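# Turn reversed plates around so A1 matches in nests

## Task

Three plates sit in nests, and some of them were put in reversed. Rotate each reversed one by half a turn so that all three finish lying flat within the locators of the nest each started in, with their well A1 at the nest corner labelled A1. A plate that stays correct only because the robot is holding it does not count. At the end, release everything and move the grippers away.

## Robot and tools

Robot: two six-joint xArm arms, left_arm and right_arm, each fitted with a two-finger bio gripper. The fingers stick out sideways from the wrist flange. With the flange pointing straight down they are level, and wrist roll turns them about the flange axis. In the gripper's own axes, +x runs along the fingers toward the tips, the fingers open and close along y, and +z points back toward the flange. The reported hand point lies midway between the finger pads, roughly 2 cm short of the tips.

Scene frame: the origin is on the table between the arms, +x points out over the table, +z points up, and left_arm is on the +y side. The names left and right refer to the arms, not to sides of any image. Base poses: left_arm at (+0.020, +0.346, 0) m, quat_wxyz (+0.999, 0, 0, +0.032); right_arm at (+0.021, -0.312, 0) m, quat_wxyz (+0.999, 0, 0, -0.038). Joint ranges in rad: waist -6.283..6.283, shoulder -2.059..2.094, elbow -3.927..0.192, forearm roll -6.283..6.283, wrist pitch -1.693..3.142, wrist roll -6.283..6.283.

Layout: the raised nest RG sits between the arms and can hold a plate while you change grip. N1, N2, N3 and RD form an arc in front of the arms, in clockwise order seen from above. A fixed scanner stands beside RD. If a plate rests flat in RD and nothing hides it, the scanner reports an ID when the plate is the right way round and no_read when it is reversed. On every labelled item, A1 is at the short end that carries a label, in the corner farther from the labelled long side.

Tool execute_actions(actions): a list of actions run one after another. Each action is an object with any of the keys rows, steps and until. rows is a list of 1 to 15 rows, and each row applies for one control step of 1/30 s. A row is one flat list of 14 numbers, each in [-1, 1]: dx, dy, dz, rx, ry, rz, opening for left_arm, then the same seven for right_arm. Both arms are always included. dx..rz are an offset, not a pose. They are measured in that gripper's own axes from the pose the gripper had when the action began. For the first action of a call, that is the last pose reported in this scene. Each row is measured from that same start, not added to the row before it. Scale: 1.0 equals 0.6 m for dx, dy, dz and 180 degrees for the rotation vector rx, ry, rz. opening is absolute: +1 is fully open (0.150 m) and -1 is shut (0.071 m gap remains). Closing fully takes about 0.4 s. steps runs from 1 to 450, must be at least the number of rows, and is 15 if left out. After the last row, the arms keep heading for that row's target and the grippers keep that row's opening. Each step, the commanded pose is clipped to within 70 mm and 16 degrees of the measured one. Joints move at most 3.14 rad/s, and position takes priority over orientation. An arm that was blocked or faulted drifts only a little and then stops, so send the rest of any unfinished move in the next action. For smooth motion, increase offsets gradually, for example 0.01 per row, which is about 0.18 m/s. until ends an action early once every listed condition holds, e.g. {"scanner": {"code": "c56"}} or {"scanner": {"reads": [">", 0]}}. Allowed comparisons are =, !=, <, <=, >, >=, and numbers must be given with one. It only reads devices and does not stop the arms. An empty actions list just returns the current state. Any out-of-range value or unknown name makes the whole call be rejected.

Tool zoom_image(camera, region): gives a sharper crop of the latest image. camera is one of cam_high, cam_low, cam_left_wrist, cam_right_wrist, and each image is 672x504. region is [x0, y0, x1, y1] in pixels from the top-left corner, at most 504 by 504.

Tool read_manual(section): returns only the URDF licence texts ("licences").

Tool finished_scene(scene): takes the current scene number as an integer and closes that scene for good, after the last command has been held. The goal must already be met and must stay met.

Results: a state line per arm gives end_effector_position (m), end_effector_quat_wxyz and velocities in the scene frame. Printed positions can be off, more so at long reach. A Hand target line shows the pose the controller is currently driving toward. A pose unreachable line means the clearance check altered or blocked that arm's command. grip_measured is the finger opening on the command scale and can be about 1 mm off. To keep hold of an object, command at least about 0.04 below grip_measured. Each finger pad pushes with roughly 20 N, and a sudden close can squeeze harder. The scanner reports code (a lower-case ID such as e01, or no_read, and never a wrong ID) and reads, the number of changes from no_read to an ID. Images come from cam_high, cam_low and the two wrist cameras, in that order, with any changed calibration listed.

Faults and care: if joint torque hits its limit (waist and shoulder 43.5, elbow and forearm roll 26.1, wrist pitch and roll 17.4 N m, including held weight), that arm backs off, halts for 10 s and ignores the rest of the call. From 65 °C a MOTOR HOT warning appears, and at 80 °C an OVER-TEMPERATURE FAULT brakes that arm, so do not hold loads longer than needed. If an arm is pushed too far from its target, both arms drop their targets. Keep the arms from striking each other, never knock or set anything off the table, and avoid drops, slips, slams and hard shoves. Short tugs on a held part or pushes on loose objects can happen. The robot keeps its last command while you think. The idle arm may be parked out of the way.

Each tool is called after "Emit:" by a JSON object that holds its "api" and its "payload".

## Session

Emit:
{"api": "execute_actions", "payload": {"actions": []}}

Scene clock: 0.00 s.
left_arm: end_effector_position=(+0.2424, +0.8808, +0.1718) grip_measured=+1.00 end_effector_quat_wxyz=(+0.284, +0.118, +0.339, +0.889) end_effector_velocity=(-0.000, +0.000, +0.000) end_effector_angular_velocity=(+0.000, -0.000, +0.002) | right_arm: end_effector_position=(+0.4486, -0.5114, +0.1460) grip_measured=+0.98 end_effector_quat_wxyz=(+0.825, -0.196, +0.208, +0.487) end_effector_velocity=(+0.001, +0.000, +0.000) end_effector_angular_velocity=(-0.001, -0.001, +0.001)
Joint positions: left_arm=[ 0.855  0.932 -2.095 -0.005  1.898 -1.603  0.15 ] | right_arm=[-0.553  0.111 -0.904 -0.837  0.768 -1.083  0.149]
Joint velocities: left_arm=[ 0.001  0.    -0.    -0.001 -0.    -0.001  0.   ] | right_arm=[ 0.001  0.    -0.001 -0.    -0.    -0.     0.   ]
Hand target (left_arm): +0.242, +0.881, +0.172; +0.284, +0.118, +0.339, +0.889
Hand target (right_arm): +0.449, -0.511, +0.146; +0.825, -0.196, +0.208, +0.487
scanner: code=no_read reads=0
camera_calibration (this result's frames):
cam_left_wrist: T_world_to_cam=[[0.499075, 0.710114, -0.496651, -0.656621], [0.361813, -0.691541, -0.62519, 0.612757], [-0.787411, 0.132322, -0.60206, 0.282528], [0, 0, 0, 1]] pos_world=[0.328465, 0.852638, 0.227076]
cam_right_wrist: T_world_to_cam=[[0.835658, -0.548656, -0.0255402, -0.645625], [-0.545955, -0.824659, -0.147889, -0.16311], [0.0600784, 0.137529, -0.988674, 0.300838], [0, 0, 0, 1]] pos_world=[0.432397, -0.530111, 0.256819]

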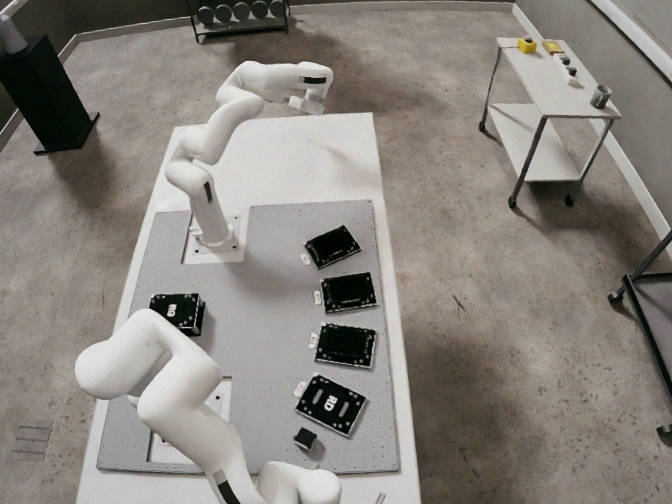

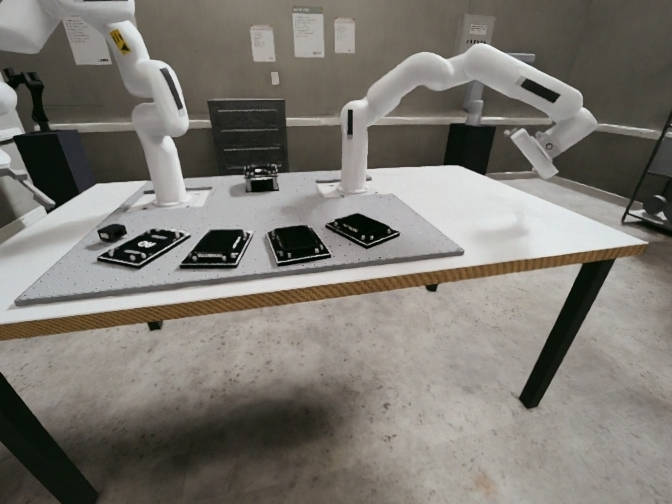

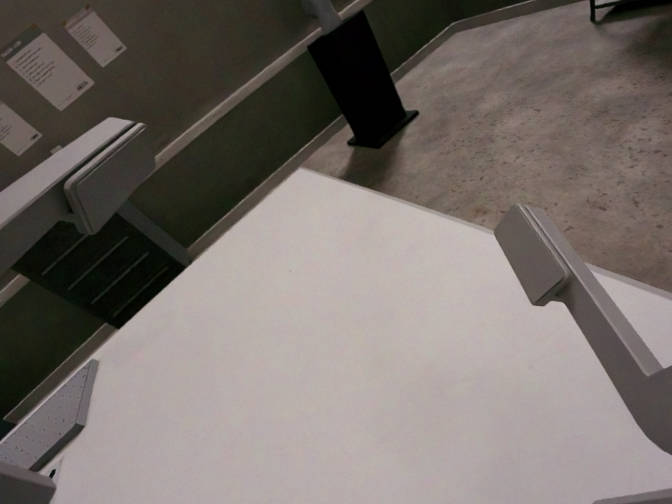

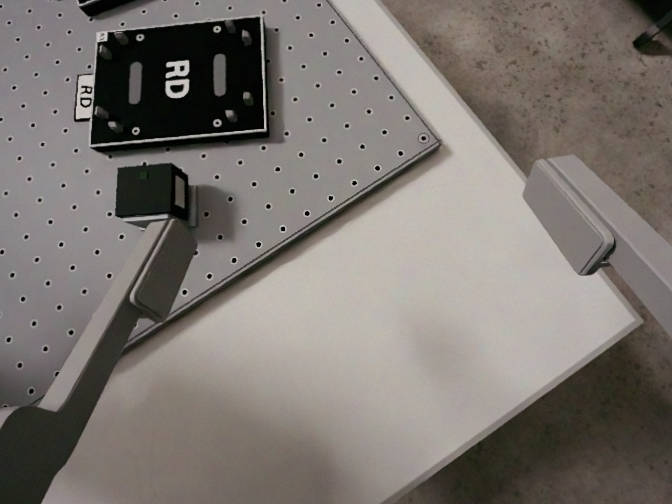

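Emit:
{"api": "zoom_image", "payload": {"camera": "cam_low", "region": [170, 205, 340, 285]}}

Emit:
{"api": "zoom_image", "payload": {"camera": "cam_low", "region": [260, 195, 410, 275]}}

Emit:
{"api": "zoom_image", "payload": {"camera": "cam_high", "region": [290, 215, 395, 320]}}

Emit:
{"api": "zoom_image", "payload": {"camera": "cam_high", "region": [280, 310, 400, 460]}}

Emit:
{"api": "zoom_image", "payload": {"camera": "cam_right_wrist", "region": [60, 0, 290, 170]}}

Region (170, 205, 340, 285) of cam_low's 672x504 image, scaled by 2.965, with more detail than that image has; it fills the top 237 rows of this view, and the rest is white.

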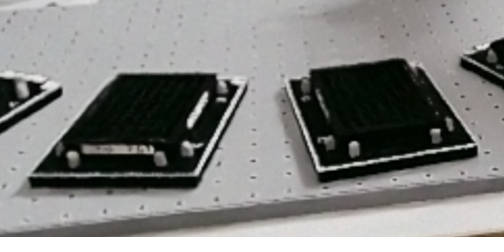

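Region (260, 195, 410, 275) of cam_low's 672x504 image, scaled by 3.360, with more detail than that image has; it fills the top 269 rows of this view, and the rest is white.

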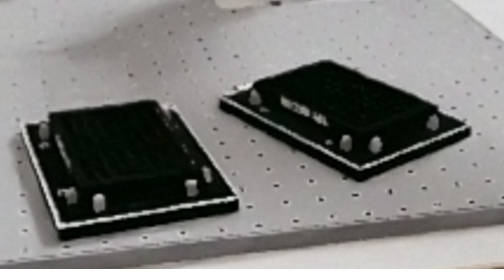

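Region (290, 215, 395, 320) of cam_high's 672x504 image, scaled by 4.800, with more detail than that image has.

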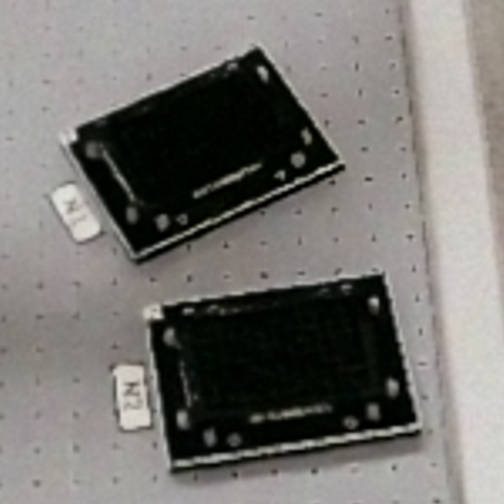

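Region (280, 310, 400, 460) of cam_high's 672x504 image, scaled by 3.360, with more detail than that image has; it fills the left 403 columns of this view, and the rest is white.

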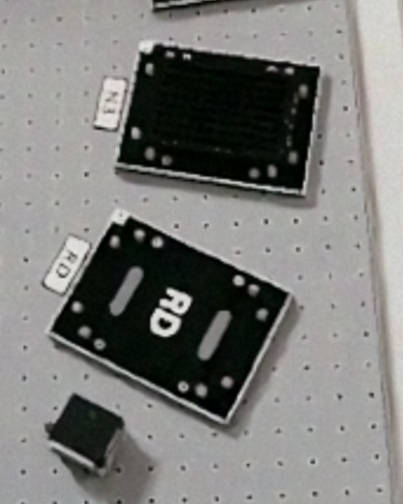

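Region (60, 0, 290, 170) of cam_right_wrist's 672x504 image, scaled by 2.191, with more detail than that image has; it fills the top 373 rows of this view, and the rest is white.

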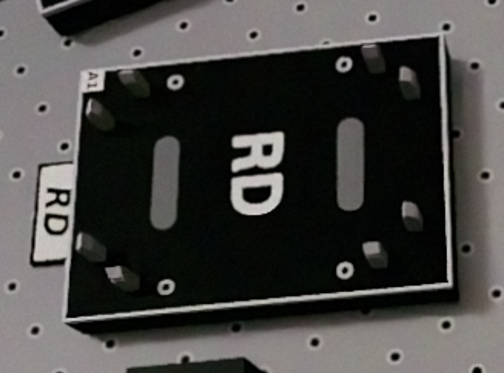

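Emit:
{"api": "execute_actions", "payload": {"actions": [{"rows":[[0,0,0,0,0,0,1,0.01,0.006,0.006,0.004,-0.004,-0.011,0.9],[0,0,0,0,0,0,1,0.026,0.016,0.016,0.01,-0.009,-0.027,0.8],[0,0,0,0,0,0,1,0.046,0.028,0.029,0.018,-0.016,-0.046,0.7],[0,0,0,0,0,0,1,0.072,0.044,0.045,0.026,-0.024,-0.068,0.6],[0,0,0,0,0,0,1,0.102,0.063,0.064,0.035,-0.032,-0.091,0.5],[0,0,0,0,0,0,1,0.133,0.082,0.083,0.044,-0.039,-0.114,0.4],[0,0,0,0,0,0,1,0.169,0.104,0.106,0.054,-0.049,-0.141,0.3],[0,0,0,0,0,0,1,0.205,0.126,0.128,0.064,-0.058,-0.167,0.2],[0,0,0,0,0,0,1,0.241,0.149,0.151,0.074,-0.067,-0.194,0.1],[0,0,0,0,0,0,1,0.282,0.174,0.177,0.085,-0.076,-0.221,0],[0,0,0,0,0,0,1,0.323,0.199,0.202,0.096,-0.087,-0.251,-0.1],[0,0,0,0,0,0,1,0.369,0.228,0.231,0.108,-0.097,-0.282,-0.2],[0,0,0,0,0,0,1,0.415,0.256,0.26,0.121,-0.109,-0.316,-0.2],[0,0,0,0,0,0,1,0.461,0.284,0.289,0.134,-0.121,-0.35,-0.2],[0,0,0,0,0,0,1,0.512,0.316,0.321,0.1461,-0.1314,-0.3805,-0.2]],"steps":50}]}}

Scene clock: 2.63 s.
left_arm: end_effector_position=(+0.2424, +0.8808, +0.1718) grip_measured=+1.00 end_effector_quat_wxyz=(+0.284, +0.118, +0.339, +0.889) end_effector_velocity=(-0.000, -0.000, -0.000) end_effector_angular_velocity=(-0.000, +0.000, +0.001) | right_arm: end_effector_position=(+0.4455, -0.1043, +0.1202) grip_measured=-0.20 end_effector_quat_wxyz=(+0.997, +0.001, +0.000, -0.083) end_effector_velocity=(+0.000, +0.002, +0.000) end_effector_angular_velocity=(-0.011, -0.006, -0.006)
Joint positions: left_arm=[ 0.855  0.932 -2.095 -0.005  1.898 -1.603  0.15 ] | right_arm=[ 0.771  0.074 -0.499  0.004  0.424  0.859  0.103]
Joint velocities: left_arm=[ 0.     0.     0.001 -0.     0.    -0.001  0.   ] | right_arm=[ 0.004  0.009 -0.009 -0.031  0.002  0.038 -0.   ]
Hand target (left_arm): +0.242, +0.881, +0.172; +0.284, +0.118, +0.339, +0.889
Hand target (right_arm): +0.446, -0.104, +0.120; +0.997, +0.000, +0.000, -0.083
Off the commanded pose (left_arm): 0.000 m, 0 deg.
Off the commanded pose (right_arm): 0.001 m, 0 deg.
scanner: code=no_read reads=0
camera_calibration (this result's frames):
cam_left_wrist: T_world_to_cam=[[0.499075, 0.710114, -0.496651, -0.656621], [0.361813, -0.691541, -0.62519, 0.612757], [-0.787411, 0.132322, -0.602059, 0.282528], [0, 0, 0, 1]] pos_world=[0.328465, 0.852638, 0.227076]
cam_right_wrist: T_world_to_cam=[[-0.178815, -0.966415, -0.184571, 0.00723096], [-0.72359, 0.256286, -0.640886, 0.418205], [0.666665, 0.0189536, -0.745116, -0.0923345], [0, 0, 0, 1]] pos_world=[0.365458, -0.0984417, 0.200556]

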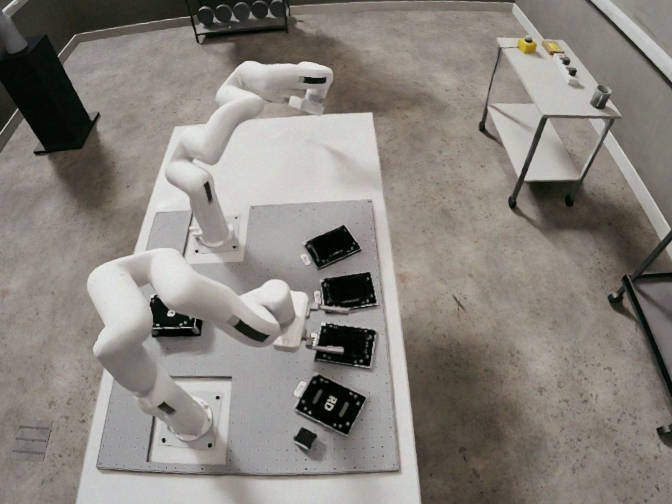

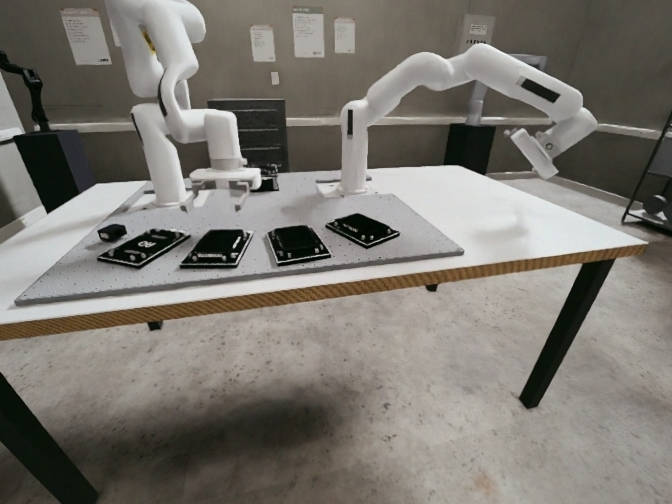

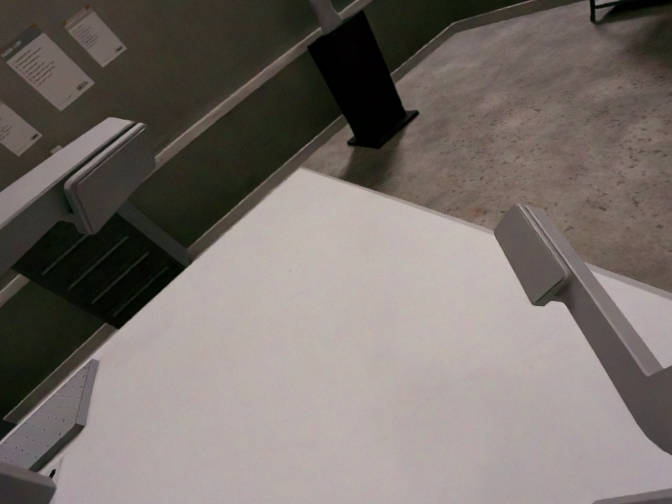

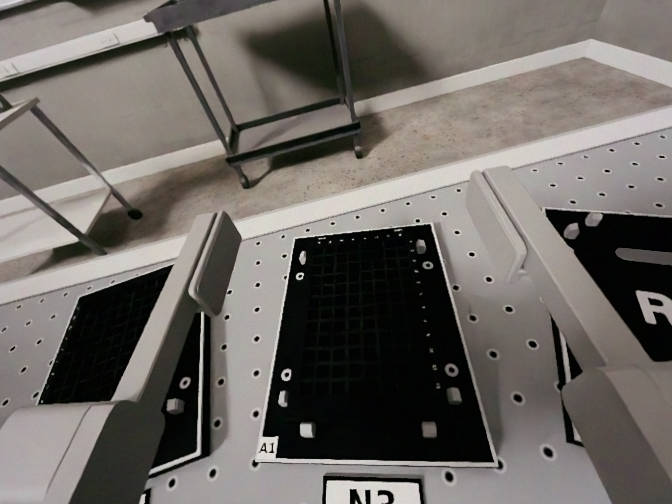

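Emit:
{"api": "zoom_image", "payload": {"camera": "cam_right_wrist", "region": [250, 340, 510, 480]}}

Emit:
{"api": "zoom_image", "payload": {"camera": "cam_right_wrist", "region": [270, 210, 470, 310]}}

Emit:
{"api": "zoom_image", "payload": {"camera": "cam_right_wrist", "region": [150, 190, 290, 340]}}

Emit:
{"api": "zoom_image", "payload": {"camera": "cam_right_wrist", "region": [440, 150, 580, 310]}}

Region (250, 340, 510, 480) of cam_right_wrist's 672x504 image, scaled by 1.938, with more detail than that image has; it fills the top 271 rows of this view, and the rest is white.

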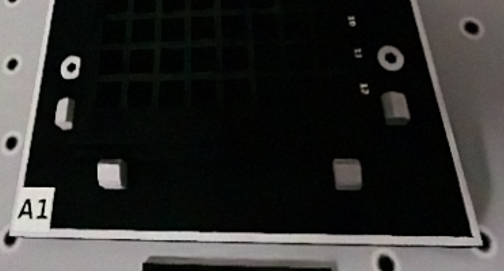

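Region (270, 210, 470, 310) of cam_right_wrist's 672x504 image, scaled by 2.520, with more detail than that image has.

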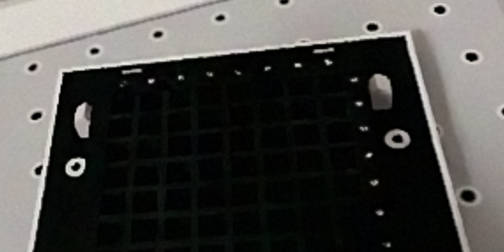

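Region (150, 190, 290, 340) of cam_right_wrist's 672x504 image, scaled by 3.360, with more detail than that image has; it fills the left 470 columns of this view, and the rest is white.

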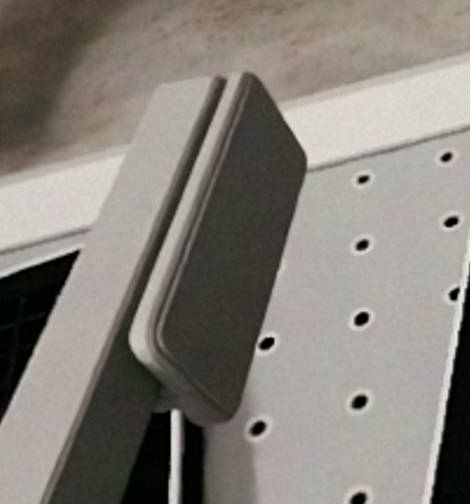

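Region (440, 150, 580, 310) of cam_right_wrist's 672x504 image, scaled by 3.150, with more detail than that image has; it fills the left 441 columns of this view, and the rest is white.

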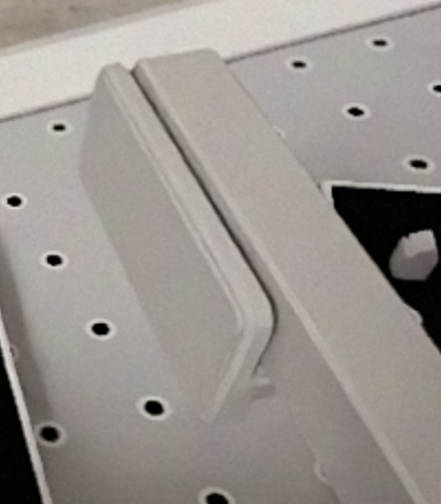

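Emit:
{"api": "execute_actions", "payload": {"actions": [{"rows":[[0,0,0,0,0,0,1,0,0.001,-0.005,0,0,-0.001,-0.2],[0,0,0,0,0,0,1,-0.001,0.002,-0.013,0,0,-0.003,-0.2],[0,0,0,0,0,0,1,-0.002,0.003,-0.024,0,0,-0.005,-0.2],[0,0,0,0,0,0,1,-0.003,0.004,-0.037,0,0,-0.007,-0.25],[0,0,0,0,0,0,1,-0.004,0.005,-0.051,0,0,-0.01,-0.3],[0,0,0,0,0,0,1,-0.005,0.006,-0.064,0,0,-0.012,-0.35],[0,0,0,0,0,0,1,-0.005,0.0067,-0.076,0,0,-0.014,-0.4],[0,0,0,0,0,0,1,-0.005,0.0067,-0.086,0,0,-0.015,-0.4],[0,0,0,0,0,0,1,-0.005,0.0067,-0.093,0,0,-0.015,-0.4],[0,0,0,0,0,0,1,-0.005,0.0067,-0.097,0,0,-0.015,-0.4]],"steps":21}]}}

Scene clock: 4.27 s.
left_arm: end_effector_position=(+0.2424, +0.8808, +0.1718) grip_measured=+1.00 end_effector_quat_wxyz=(+0.284, +0.118, +0.339, +0.889) end_effector_velocity=(+0.001, -0.000, +0.000) end_effector_angular_velocity=(-0.000, -0.001, -0.002) | right_arm: end_effector_position=(+0.4434, -0.0995, +0.0627) grip_measured=-0.40 end_effector_quat_wxyz=(+0.994, +0.001, -0.000, -0.107) end_effector_velocity=(-0.002, -0.002, -0.003) end_effector_angular_velocity=(-0.006, +0.005, -0.000)
Joint positions: left_arm=[ 0.855  0.932 -2.095 -0.005  1.898 -1.603  0.15 ] | right_arm=[ 0.798  0.3   -0.543  0.008  0.241  0.928  0.095]
Joint velocities: left_arm=[-0.001 -0.001  0.    -0.001  0.     0.001  0.   ] | right_arm=[-0.001  0.005  0.005 -0.007 -0.002  0.006 -0.   ]
Hand target (left_arm): +0.242, +0.881, +0.172; +0.284, +0.118, +0.339, +0.889
Hand target (right_arm): +0.443, -0.100, +0.062; +0.994, +0.001, +0.000, -0.107
Off the commanded pose (left_arm): 0.000 m, 0 deg.
Off the commanded pose (right_arm): 0.001 m, 0 deg.
scanner: code=no_read reads=0
camera_calibration (this result's frames):
cam_left_wrist: T_world_to_cam=[[0.499075, 0.710114, -0.496651, -0.656621], [0.361813, -0.691541, -0.62519, 0.612757], [-0.787411, 0.132321, -0.602059, 0.282528], [0, 0, 0, 1]] pos_world=[0.328465, 0.852638, 0.227076]
cam_right_wrist: T_world_to_cam=[[-0.22394, -0.956736, -0.185763, 0.0218766], [-0.710306, 0.290727, -0.641049, 0.376166], [0.667321, -0.0116078, -0.74468, -0.13718], [0, 0, 0, 1]] pos_world=[0.363635, -0.0900239, 0.143049]

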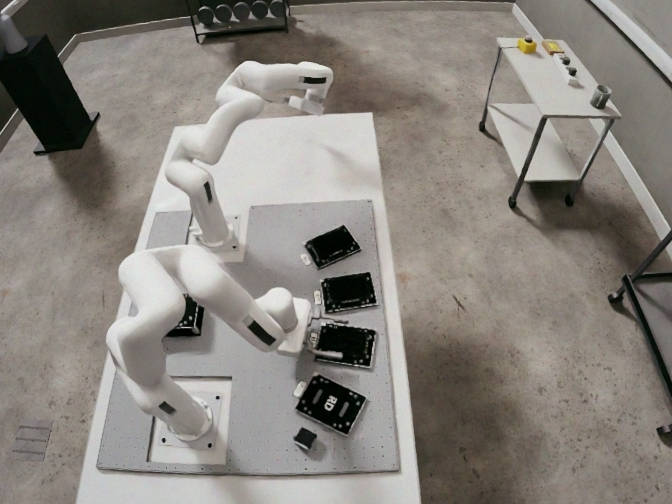

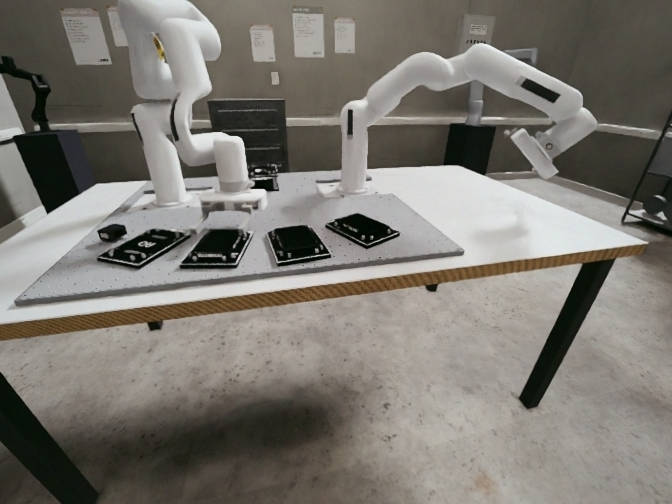

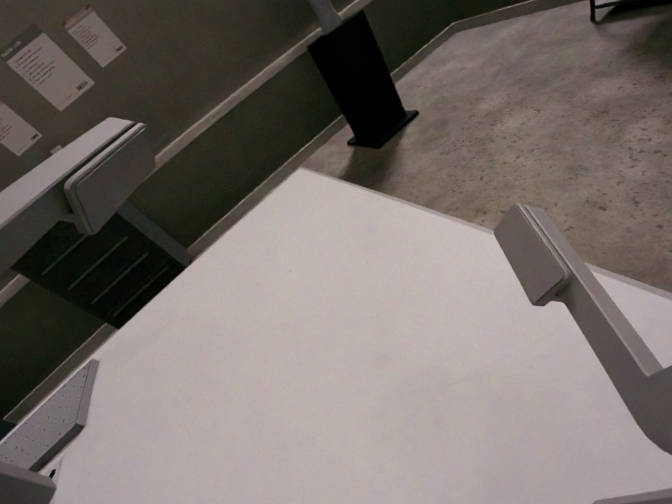

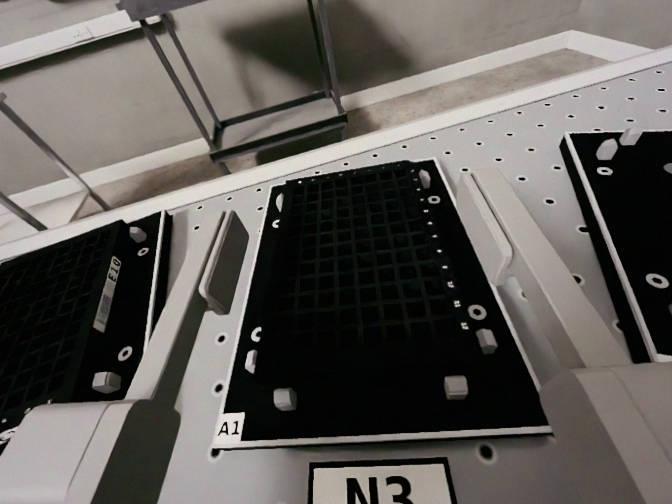

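Emit:
{"api": "zoom_image", "payload": {"camera": "cam_right_wrist", "region": [200, 300, 380, 460]}}

Emit:
{"api": "zoom_image", "payload": {"camera": "cam_right_wrist", "region": [390, 290, 570, 450]}}

Emit:
{"api": "zoom_image", "payload": {"camera": "cam_right_wrist", "region": [255, 145, 465, 245]}}

Region (200, 300, 380, 460) of cam_right_wrist's 672x504 image, scaled by 2.800, with more detail than that image has.

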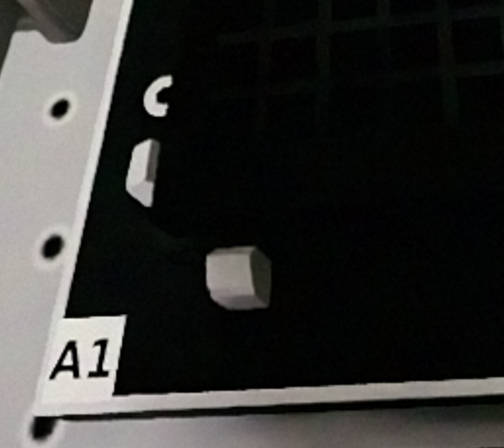

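Region (390, 290, 570, 450) of cam_right_wrist's 672x504 image, scaled by 2.800, with more detail than that image has.

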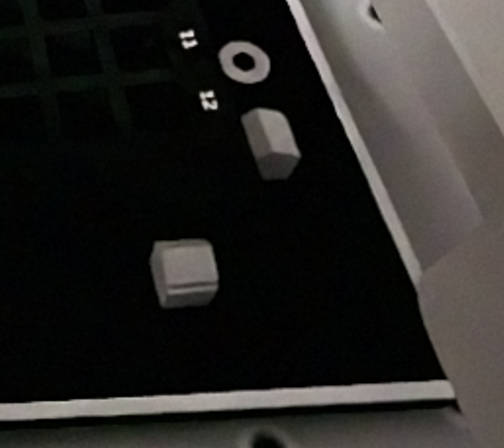

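Region (255, 145, 465, 245) of cam_right_wrist's 672x504 image, scaled by 2.400, with more detail than that image has; it fills the top 240 rows of this view, and the rest is white.

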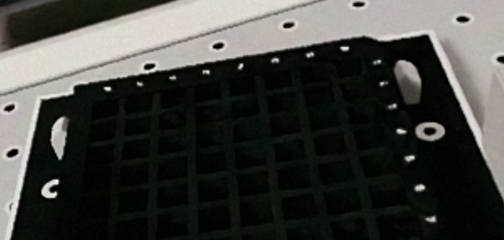

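Emit:
{"api": "execute_actions", "payload": {"actions": [{"rows":[[0,0,0,0,0,0,1,0,-0.0008,-0.003,0,0,0,-0.4],[0,0,0,0,0,0,1,0,-0.0008,-0.008,0,0,0,-0.4],[0,0,0,0,0,0,1,0,-0.0008,-0.014,0,0,0,-0.4],[0,0,0,0,0,0,1,0,-0.0008,-0.02,0,0,0,-0.4],[0,0,0,0,0,0,1,0,-0.0008,-0.026,0,0,0,-0.42],[0,0,0,0,0,0,1,0,-0.0008,-0.03,0,0,0,-0.45],[0,0,0,0,0,0,1,0,-0.0008,-0.0325,0,0,0,-0.48],[0,0,0,0,0,0,1,0,-0.0008,-0.0325,0,0,0,-0.51],[0,0,0,0,0,0,1,0,-0.0008,-0.0325,0,0,0,-0.54],[0,0,0,0,0,0,1,0,-0.0008,-0.0325,0,0,0,-0.56]],"steps":17}]}}

Emit:
{"api": "zoom_image", "payload": {"camera": "cam_right_wrist", "region": [180, 190, 320, 400]}}

Emit:
{"api": "zoom_image", "payload": {"camera": "cam_right_wrist", "region": [420, 150, 560, 380]}}

Scene clock: 9.53 s.
left_arm: end_effector_position=(+0.2424, +0.8808, +0.1718) grip_measured=+1.00 end_effector_quat_wxyz=(+0.284, +0.118, +0.339, +0.889) end_effector_velocity=(+0.000, +0.000, +0.000) end_effector_angular_velocity=(+0.001, +0.001, -0.001) | right_arm: end_effector_position=(+0.4434, -0.0998, +0.0435) grip_measured=-0.56 end_effector_quat_wxyz=(+0.994, +0.002, -0.000, -0.107) end_effector_velocity=(-0.000, -0.000, -0.000) end_effector_angular_velocity=(-0.000, +0.000, -0.000)
Joint positions: left_arm=[ 0.855  0.932 -2.095 -0.005  1.898 -1.603  0.15 ] | right_arm=[ 0.797  0.374 -0.558  0.011  0.181  0.925  0.088]
Joint velocities: left_arm=[-0.    -0.     0.     0.002  0.     0.     0.   ] | right_arm=[ 0.     0.001  0.    -0.    -0.001  0.    -0.   ]
Hand target (left_arm): +0.242, +0.881, +0.172; +0.284, +0.118, +0.339, +0.889
Hand target (right_arm): +0.443, -0.100, +0.043; +0.994, +0.001, -0.000, -0.107
Off the commanded pose (left_arm): 0.000 m, 0 deg.
Off the commanded pose (right_arm): 0.000 m, 0 deg.
scanner: code=no_read reads=0
camera_calibration (this result's frames):
cam_left_wrist: T_world_to_cam=[[0.499075, 0.710114, -0.496651, -0.656621], [0.361813, -0.691541, -0.62519, 0.612757], [-0.787411, 0.132321, -0.602059, 0.282528], [0, 0, 0, 1]] pos_world=[0.328465, 0.852638, 0.227076]
cam_right_wrist: T_world_to_cam=[[-0.223829, -0.956657, -0.186301, 0.0180284], [-0.710032, 0.291, -0.641228, 0.363885], [0.667648, -0.0112457, -0.744392, -0.151602], [0, 0, 0, 1]] pos_world=[0.363622, -0.0903485, 0.123841]

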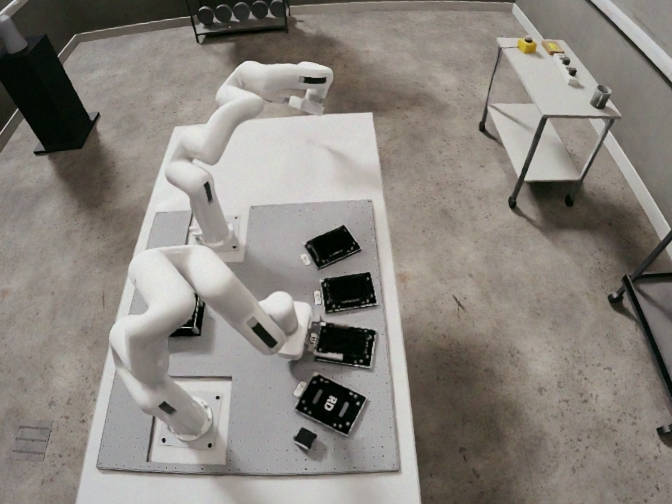

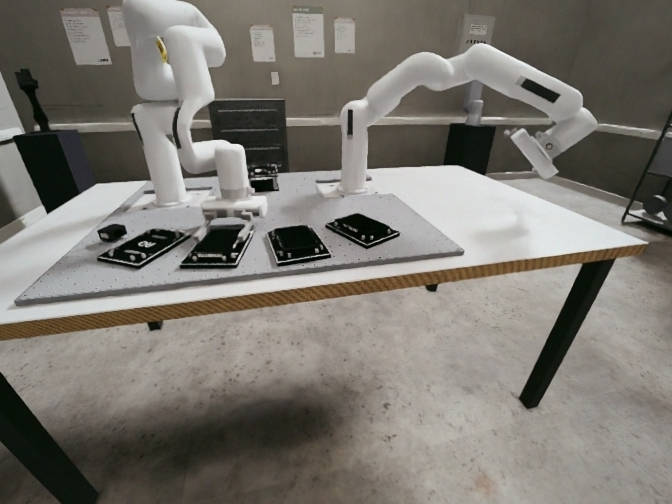

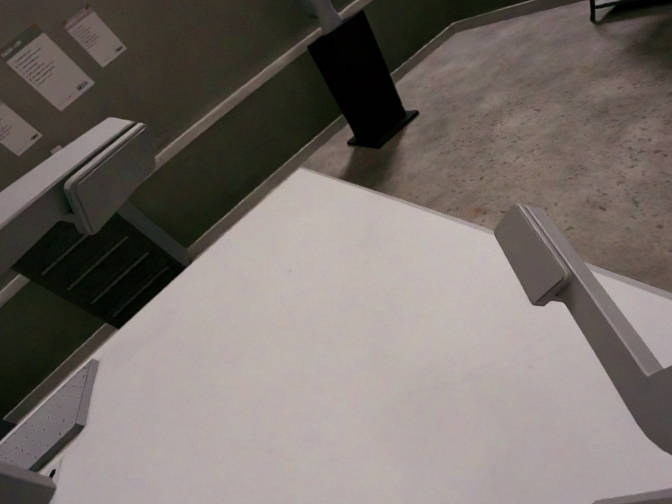

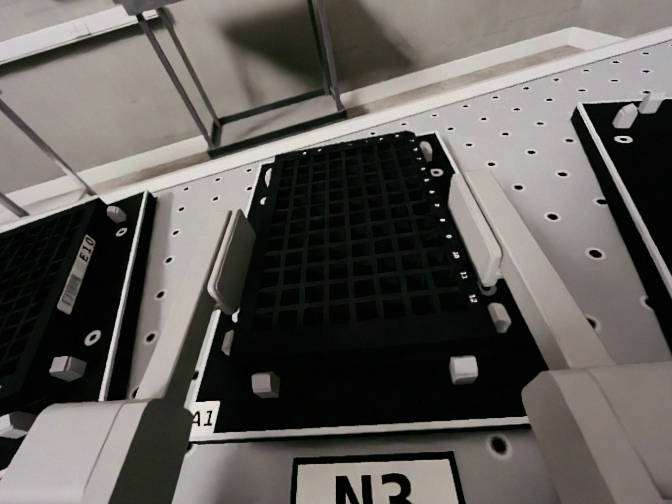

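Region (180, 190, 320, 400) of cam_right_wrist's 672x504 image, scaled by 2.400, with more detail than that image has.

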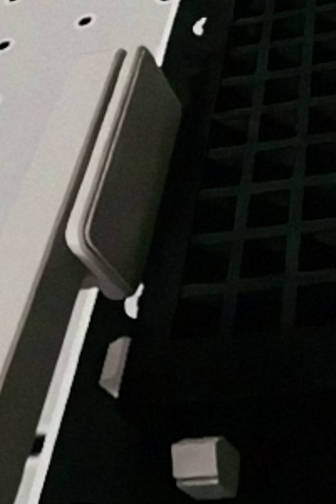

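Region (420, 150, 560, 380) of cam_right_wrist's 672x504 image, scaled by 2.191, with more detail than that image has; it fills the left 307 columns of this view, and the rest is white.

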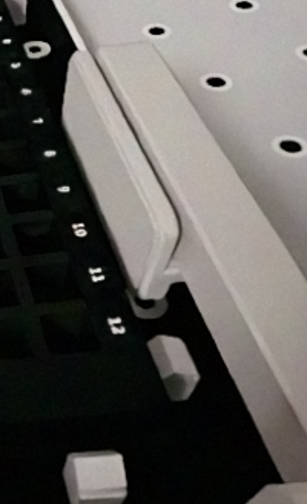

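Emit:
{"api": "execute_actions", "payload": {"actions": [{"rows":[[0,0,0,0,0,0,1,0,0,-0.0022,0,0,0,-0.57],[0,0,0,0,0,0,1,0,0,-0.0022,0,0,0,-0.59],[0,0,0,0,0,0,1,0,0,-0.0022,0,0,0,-0.61],[0,0,0,0,0,0,1,0,0,-0.0022,0,0,0,-0.64],[0,0,0,0,0,0,1,0,0,-0.0022,0,0,0,-0.67],[0,0,0,0,0,0,1,0,0,-0.0022,0,0,0,-0.7],[0,0,0,0,0,0,1,0,0,-0.0022,0,0,0,-0.73],[0,0,0,0,0,0,1,0,0,-0.0022,0,0,0,-0.76],[0,0,0,0,0,0,1,0,0,-0.0022,0,0,0,-0.79],[0,0,0,0,0,0,1,0,0,-0.0022,0,0,0,-0.82],[0,0,0,0,0,0,1,0,0,-0.0022,0,0,0,-0.86]],"steps":16}]}}

Emit:
{"api": "zoom_image", "payload": {"camera": "cam_right_wrist", "region": [180, 190, 320, 400]}}

Emit:
{"api": "zoom_image", "payload": {"camera": "cam_right_wrist", "region": [420, 150, 560, 380]}}

Scene clock: 10.40 s.
left_arm: end_effector_position=(+0.2424, +0.8808, +0.1718) grip_measured=+1.00 end_effector_quat_wxyz=(+0.284, +0.118, +0.339, +0.889) end_effector_velocity=(+0.000, -0.000, -0.000) end_effector_angular_velocity=(-0.001, -0.000, +0.000) | right_arm: end_effector_position=(+0.4434, -0.0999, +0.0422) grip_measured=-0.74 end_effector_quat_wxyz=(+0.994, +0.002, -0.000, -0.107) end_effector_velocity=(+0.000, +0.001, +0.000) end_effector_angular_velocity=(+0.001, -0.001, +0.001)
Joint positions: left_arm=[ 0.855  0.932 -2.095 -0.005  1.898 -1.603  0.15 ] | right_arm=[ 0.797  0.379 -0.559  0.011  0.178  0.925  0.081]
Joint velocities: left_arm=[-0.     0.     0.    -0.001 -0.     0.     0.   ] | right_arm=[ 0.001  0.    -0.002 -0.     0.     0.     0.   ]
Hand target (left_arm): +0.242, +0.881, +0.172; +0.284, +0.118, +0.339, +0.889
Hand target (right_arm): +0.443, -0.100, +0.042; +0.994, +0.002, -0.000, -0.107
Off the commanded pose (left_arm): 0.000 m, 0 deg.
Off the commanded pose (right_arm): 0.000 m, 0 deg.
scanner: code=no_read reads=0
camera_calibration (this result's frames):
cam_left_wrist: T_world_to_cam=[[0.499075, 0.710114, -0.496651, -0.656621], [0.361813, -0.691541, -0.62519, 0.612757], [-0.787411, 0.132321, -0.602059, 0.282528], [0, 0, 0, 1]] pos_world=[0.328465, 0.852638, 0.227076]
cam_right_wrist: T_world_to_cam=[[-0.224183, -0.956573, -0.186305, 0.0178316], [-0.709938, 0.291266, -0.641211, 0.363057], [0.66763, -0.0114837, -0.744405, -0.152577], [0, 0, 0, 1]] pos_world=[0.363611, -0.0904409, 0.122539]

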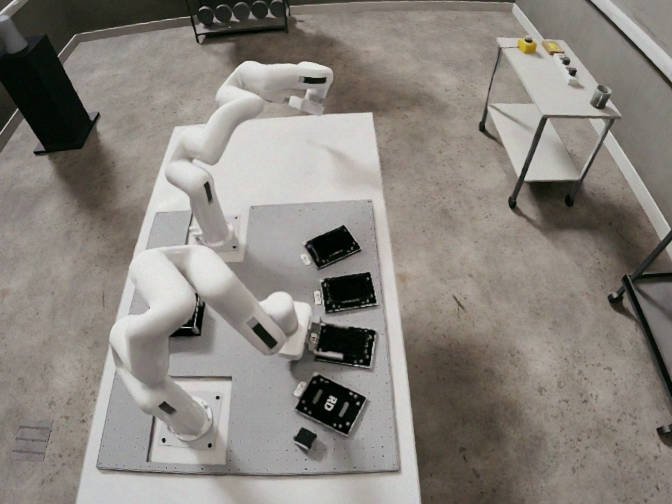

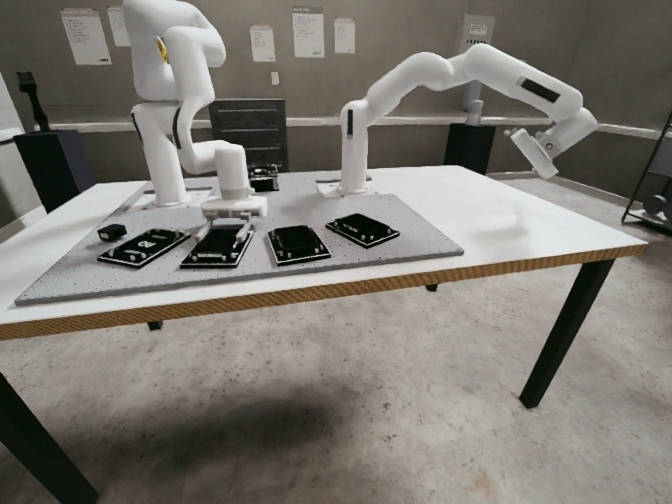

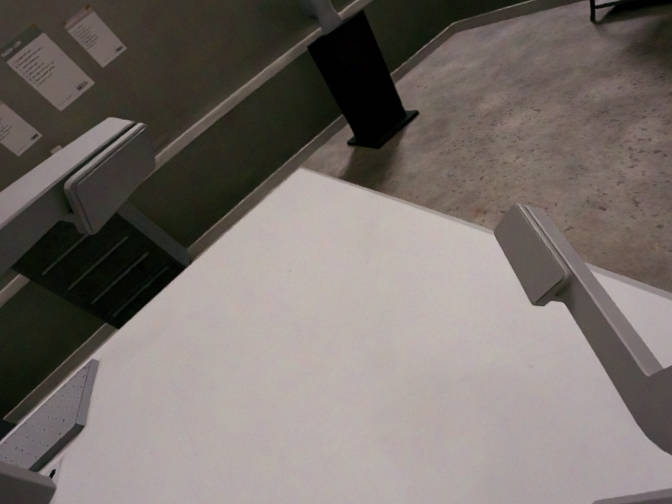

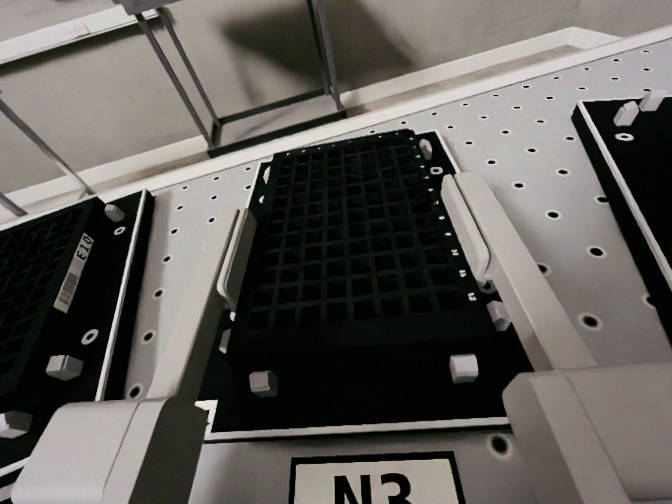

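Region (180, 190, 320, 400) of cam_right_wrist's 672x504 image, scaled by 2.400, with more detail than that image has.

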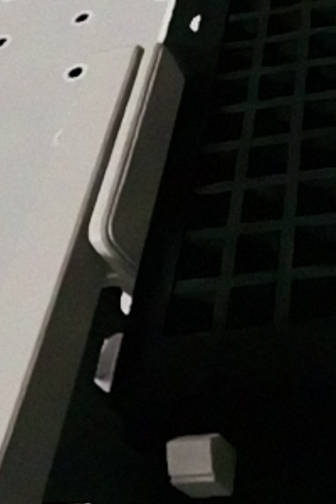

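Region (420, 150, 560, 380) of cam_right_wrist's 672x504 image, scaled by 2.191, with more detail than that image has; it fills the left 307 columns of this view, and the rest is white.

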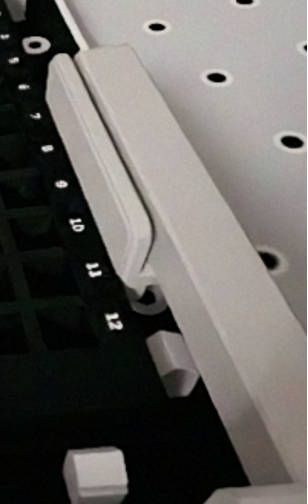

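Emit:
{"api": "zoom_image", "payload": {"camera": "cam_right_wrist", "region": [240, 110, 480, 230]}}

Emit:
{"api": "zoom_image", "payload": {"camera": "cam_right_wrist", "region": [190, 290, 550, 460]}}

Emit:
{"api": "execute_actions", "payload": {"actions": [{"rows":[[0,0,0,0,0,0,1,0,0,0.002,0,0,0,-0.86],[0,0,0,0,0,0,1,0,0,0.005,0,0,0,-0.86],[0,0,0,0,0,0,1,0,0,0.009,0,0,0,-0.86],[0,0,0,0,0,0,1,0,0,0.013,0,0,0,-0.86],[0,0,0,0,0,0,1,0,0,0.017,0,0,0,-0.86],[0,0,0,0,0,0,1,0,0,0.02,0,0,0,-0.86]],"steps":15}]}}

Emit:
{"api": "zoom_image", "payload": {"camera": "cam_right_wrist", "region": [200, 340, 320, 460]}}

Emit:
{"api": "zoom_image", "payload": {"camera": "cam_right_wrist", "region": [420, 320, 540, 440]}}

Emit:
{"api": "zoom_image", "payload": {"camera": "cam_right_wrist", "region": [380, 110, 470, 200]}}

Emit:
{"api": "zoom_image", "payload": {"camera": "cam_right_wrist", "region": [230, 135, 320, 225]}}

Region (240, 110, 480, 230) of cam_right_wrist's 672x504 image, scaled by 2.100, with more detail than that image has.

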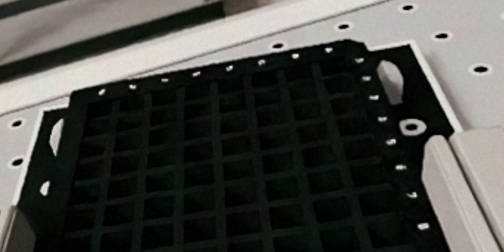

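Region (190, 290, 550, 460) of cam_right_wrist's 672x504 image, scaled by 1.400, with more detail than that image has; it fills the top 238 rows of this view, and the rest is white.

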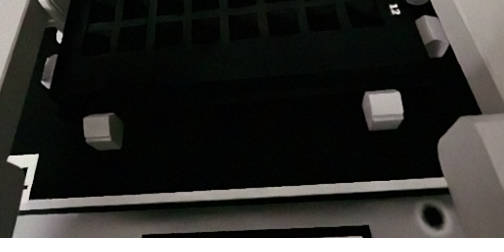

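Scene clock: 11.20 s.
left_arm: end_effector_position=(+0.2424, +0.8808, +0.1718) grip_measured=+1.00 end_effector_quat_wxyz=(+0.284, +0.118, +0.339, +0.889) end_effector_velocity=(+0.000, +0.000, +0.000) end_effector_angular_velocity=(+0.001, -0.000, -0.000) | right_arm: end_effector_position=(+0.4433, -0.1000, +0.0540) grip_measured=-0.74 end_effector_quat_wxyz=(+0.994, +0.002, -0.000, -0.107) end_effector_velocity=(-0.001, +0.000, -0.001) end_effector_angular_velocity=(-0.003, +0.003, +0.003)
Joint positions: left_arm=[ 0.855  0.932 -2.095 -0.005  1.898 -1.603  0.15 ] | right_arm=[ 0.797  0.333 -0.548  0.009  0.213  0.926  0.081]
Joint velocities: left_arm=[-0.    -0.    -0.001  0.    -0.    -0.     0.   ] | right_arm=[ 0.002  0.     0.002 -0.001  0.002  0.    -0.   ]
Hand target (left_arm): +0.242, +0.881, +0.172; +0.284, +0.118, +0.339, +0.889
Hand target (right_arm): +0.443, -0.100, +0.054; +0.994, +0.002, -0.000, -0.107
Off the commanded pose (left_arm): 0.000 m, 0 deg.
Off the commanded pose (right_arm): 0.000 m, 0 deg.
scanner: code=no_read reads=0
camera_calibration (this result's frames):
cam_left_wrist: T_world_to_cam=[[0.499075, 0.710114, -0.496651, -0.656621], [0.361813, -0.691541, -0.62519, 0.612757], [-0.787411, 0.132322, -0.602059, 0.282528], [0, 0, 0, 1]] pos_world=[0.328465, 0.852638, 0.227076]
cam_right_wrist: T_world_to_cam=[[-0.22411, -0.956654, -0.185978, 0.0198777], [-0.710139, 0.290995, -0.641111, 0.37063], [0.66744, -0.0116091, -0.744573, -0.143665], [0, 0, 0, 1]] pos_world=[0.363541, -0.0905034, 0.134343]

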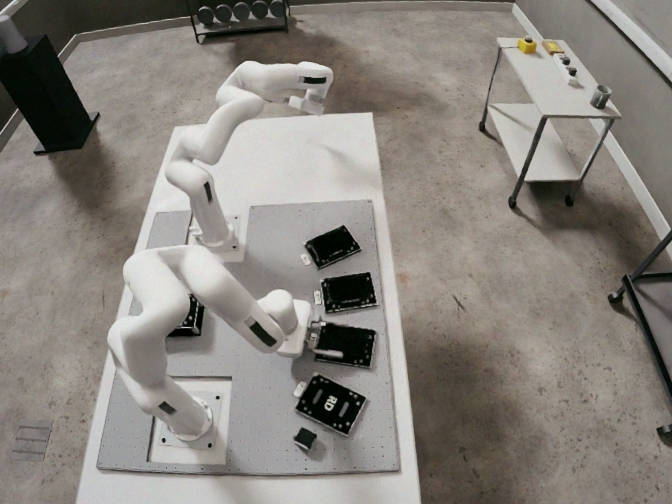

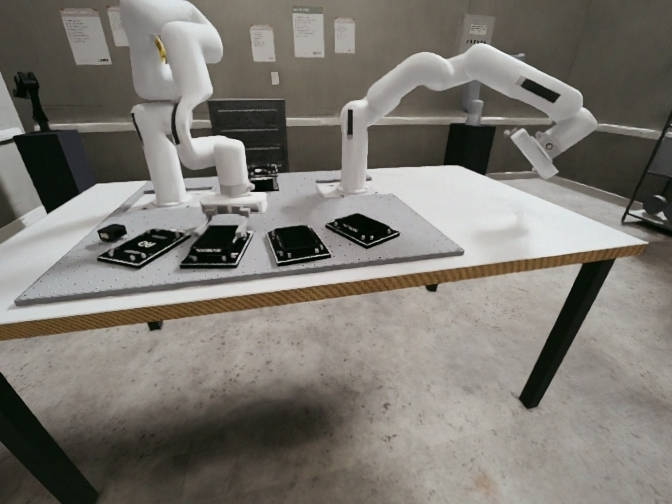

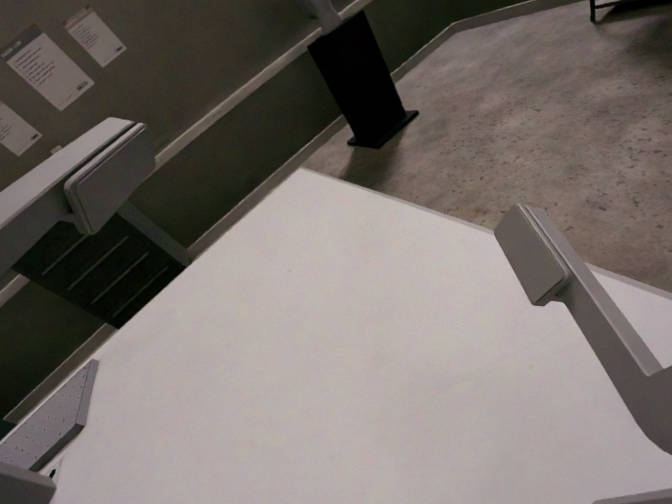

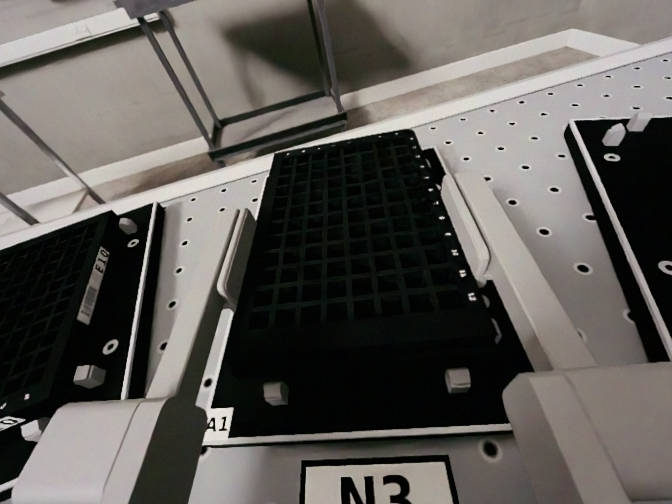

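Region (200, 340, 320, 460) of cam_right_wrist's 672x504 image, scaled by 4.200, with more detail than that image has.

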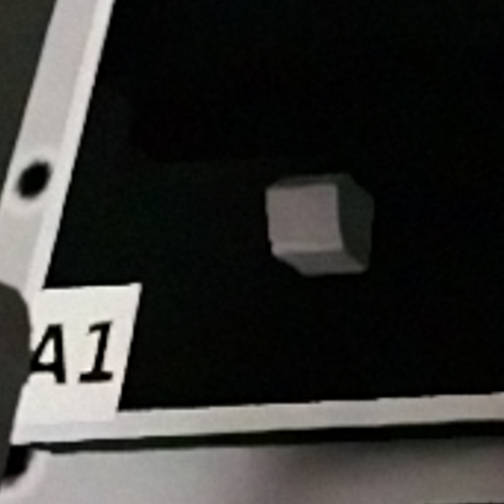

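Region (420, 320, 540, 440) of cam_right_wrist's 672x504 image, scaled by 4.200, with more detail than that image has.

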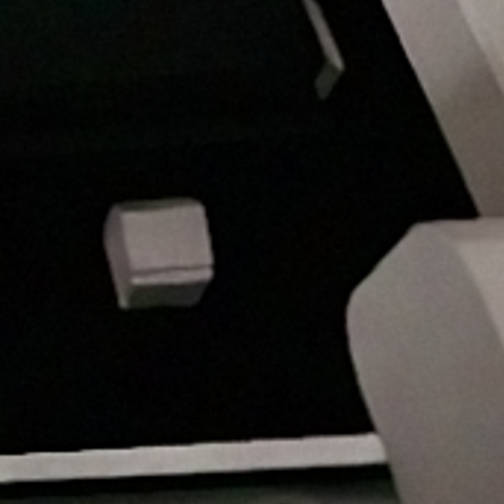

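Region (380, 110, 470, 200) of cam_right_wrist's 672x504 image, scaled by 5.600, with more detail than that image has.

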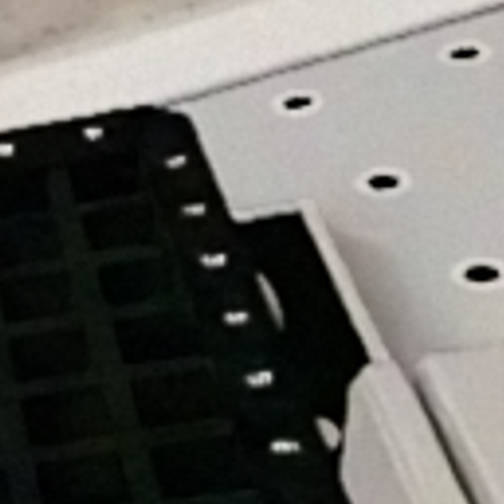

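Region (230, 135, 320, 225) of cam_right_wrist's 672x504 image, scaled by 5.600, with more detail than that image has.

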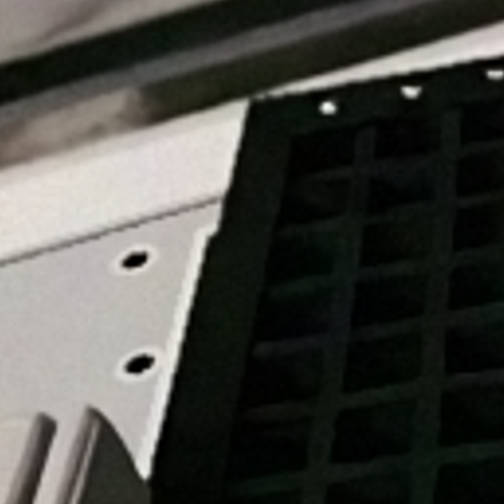

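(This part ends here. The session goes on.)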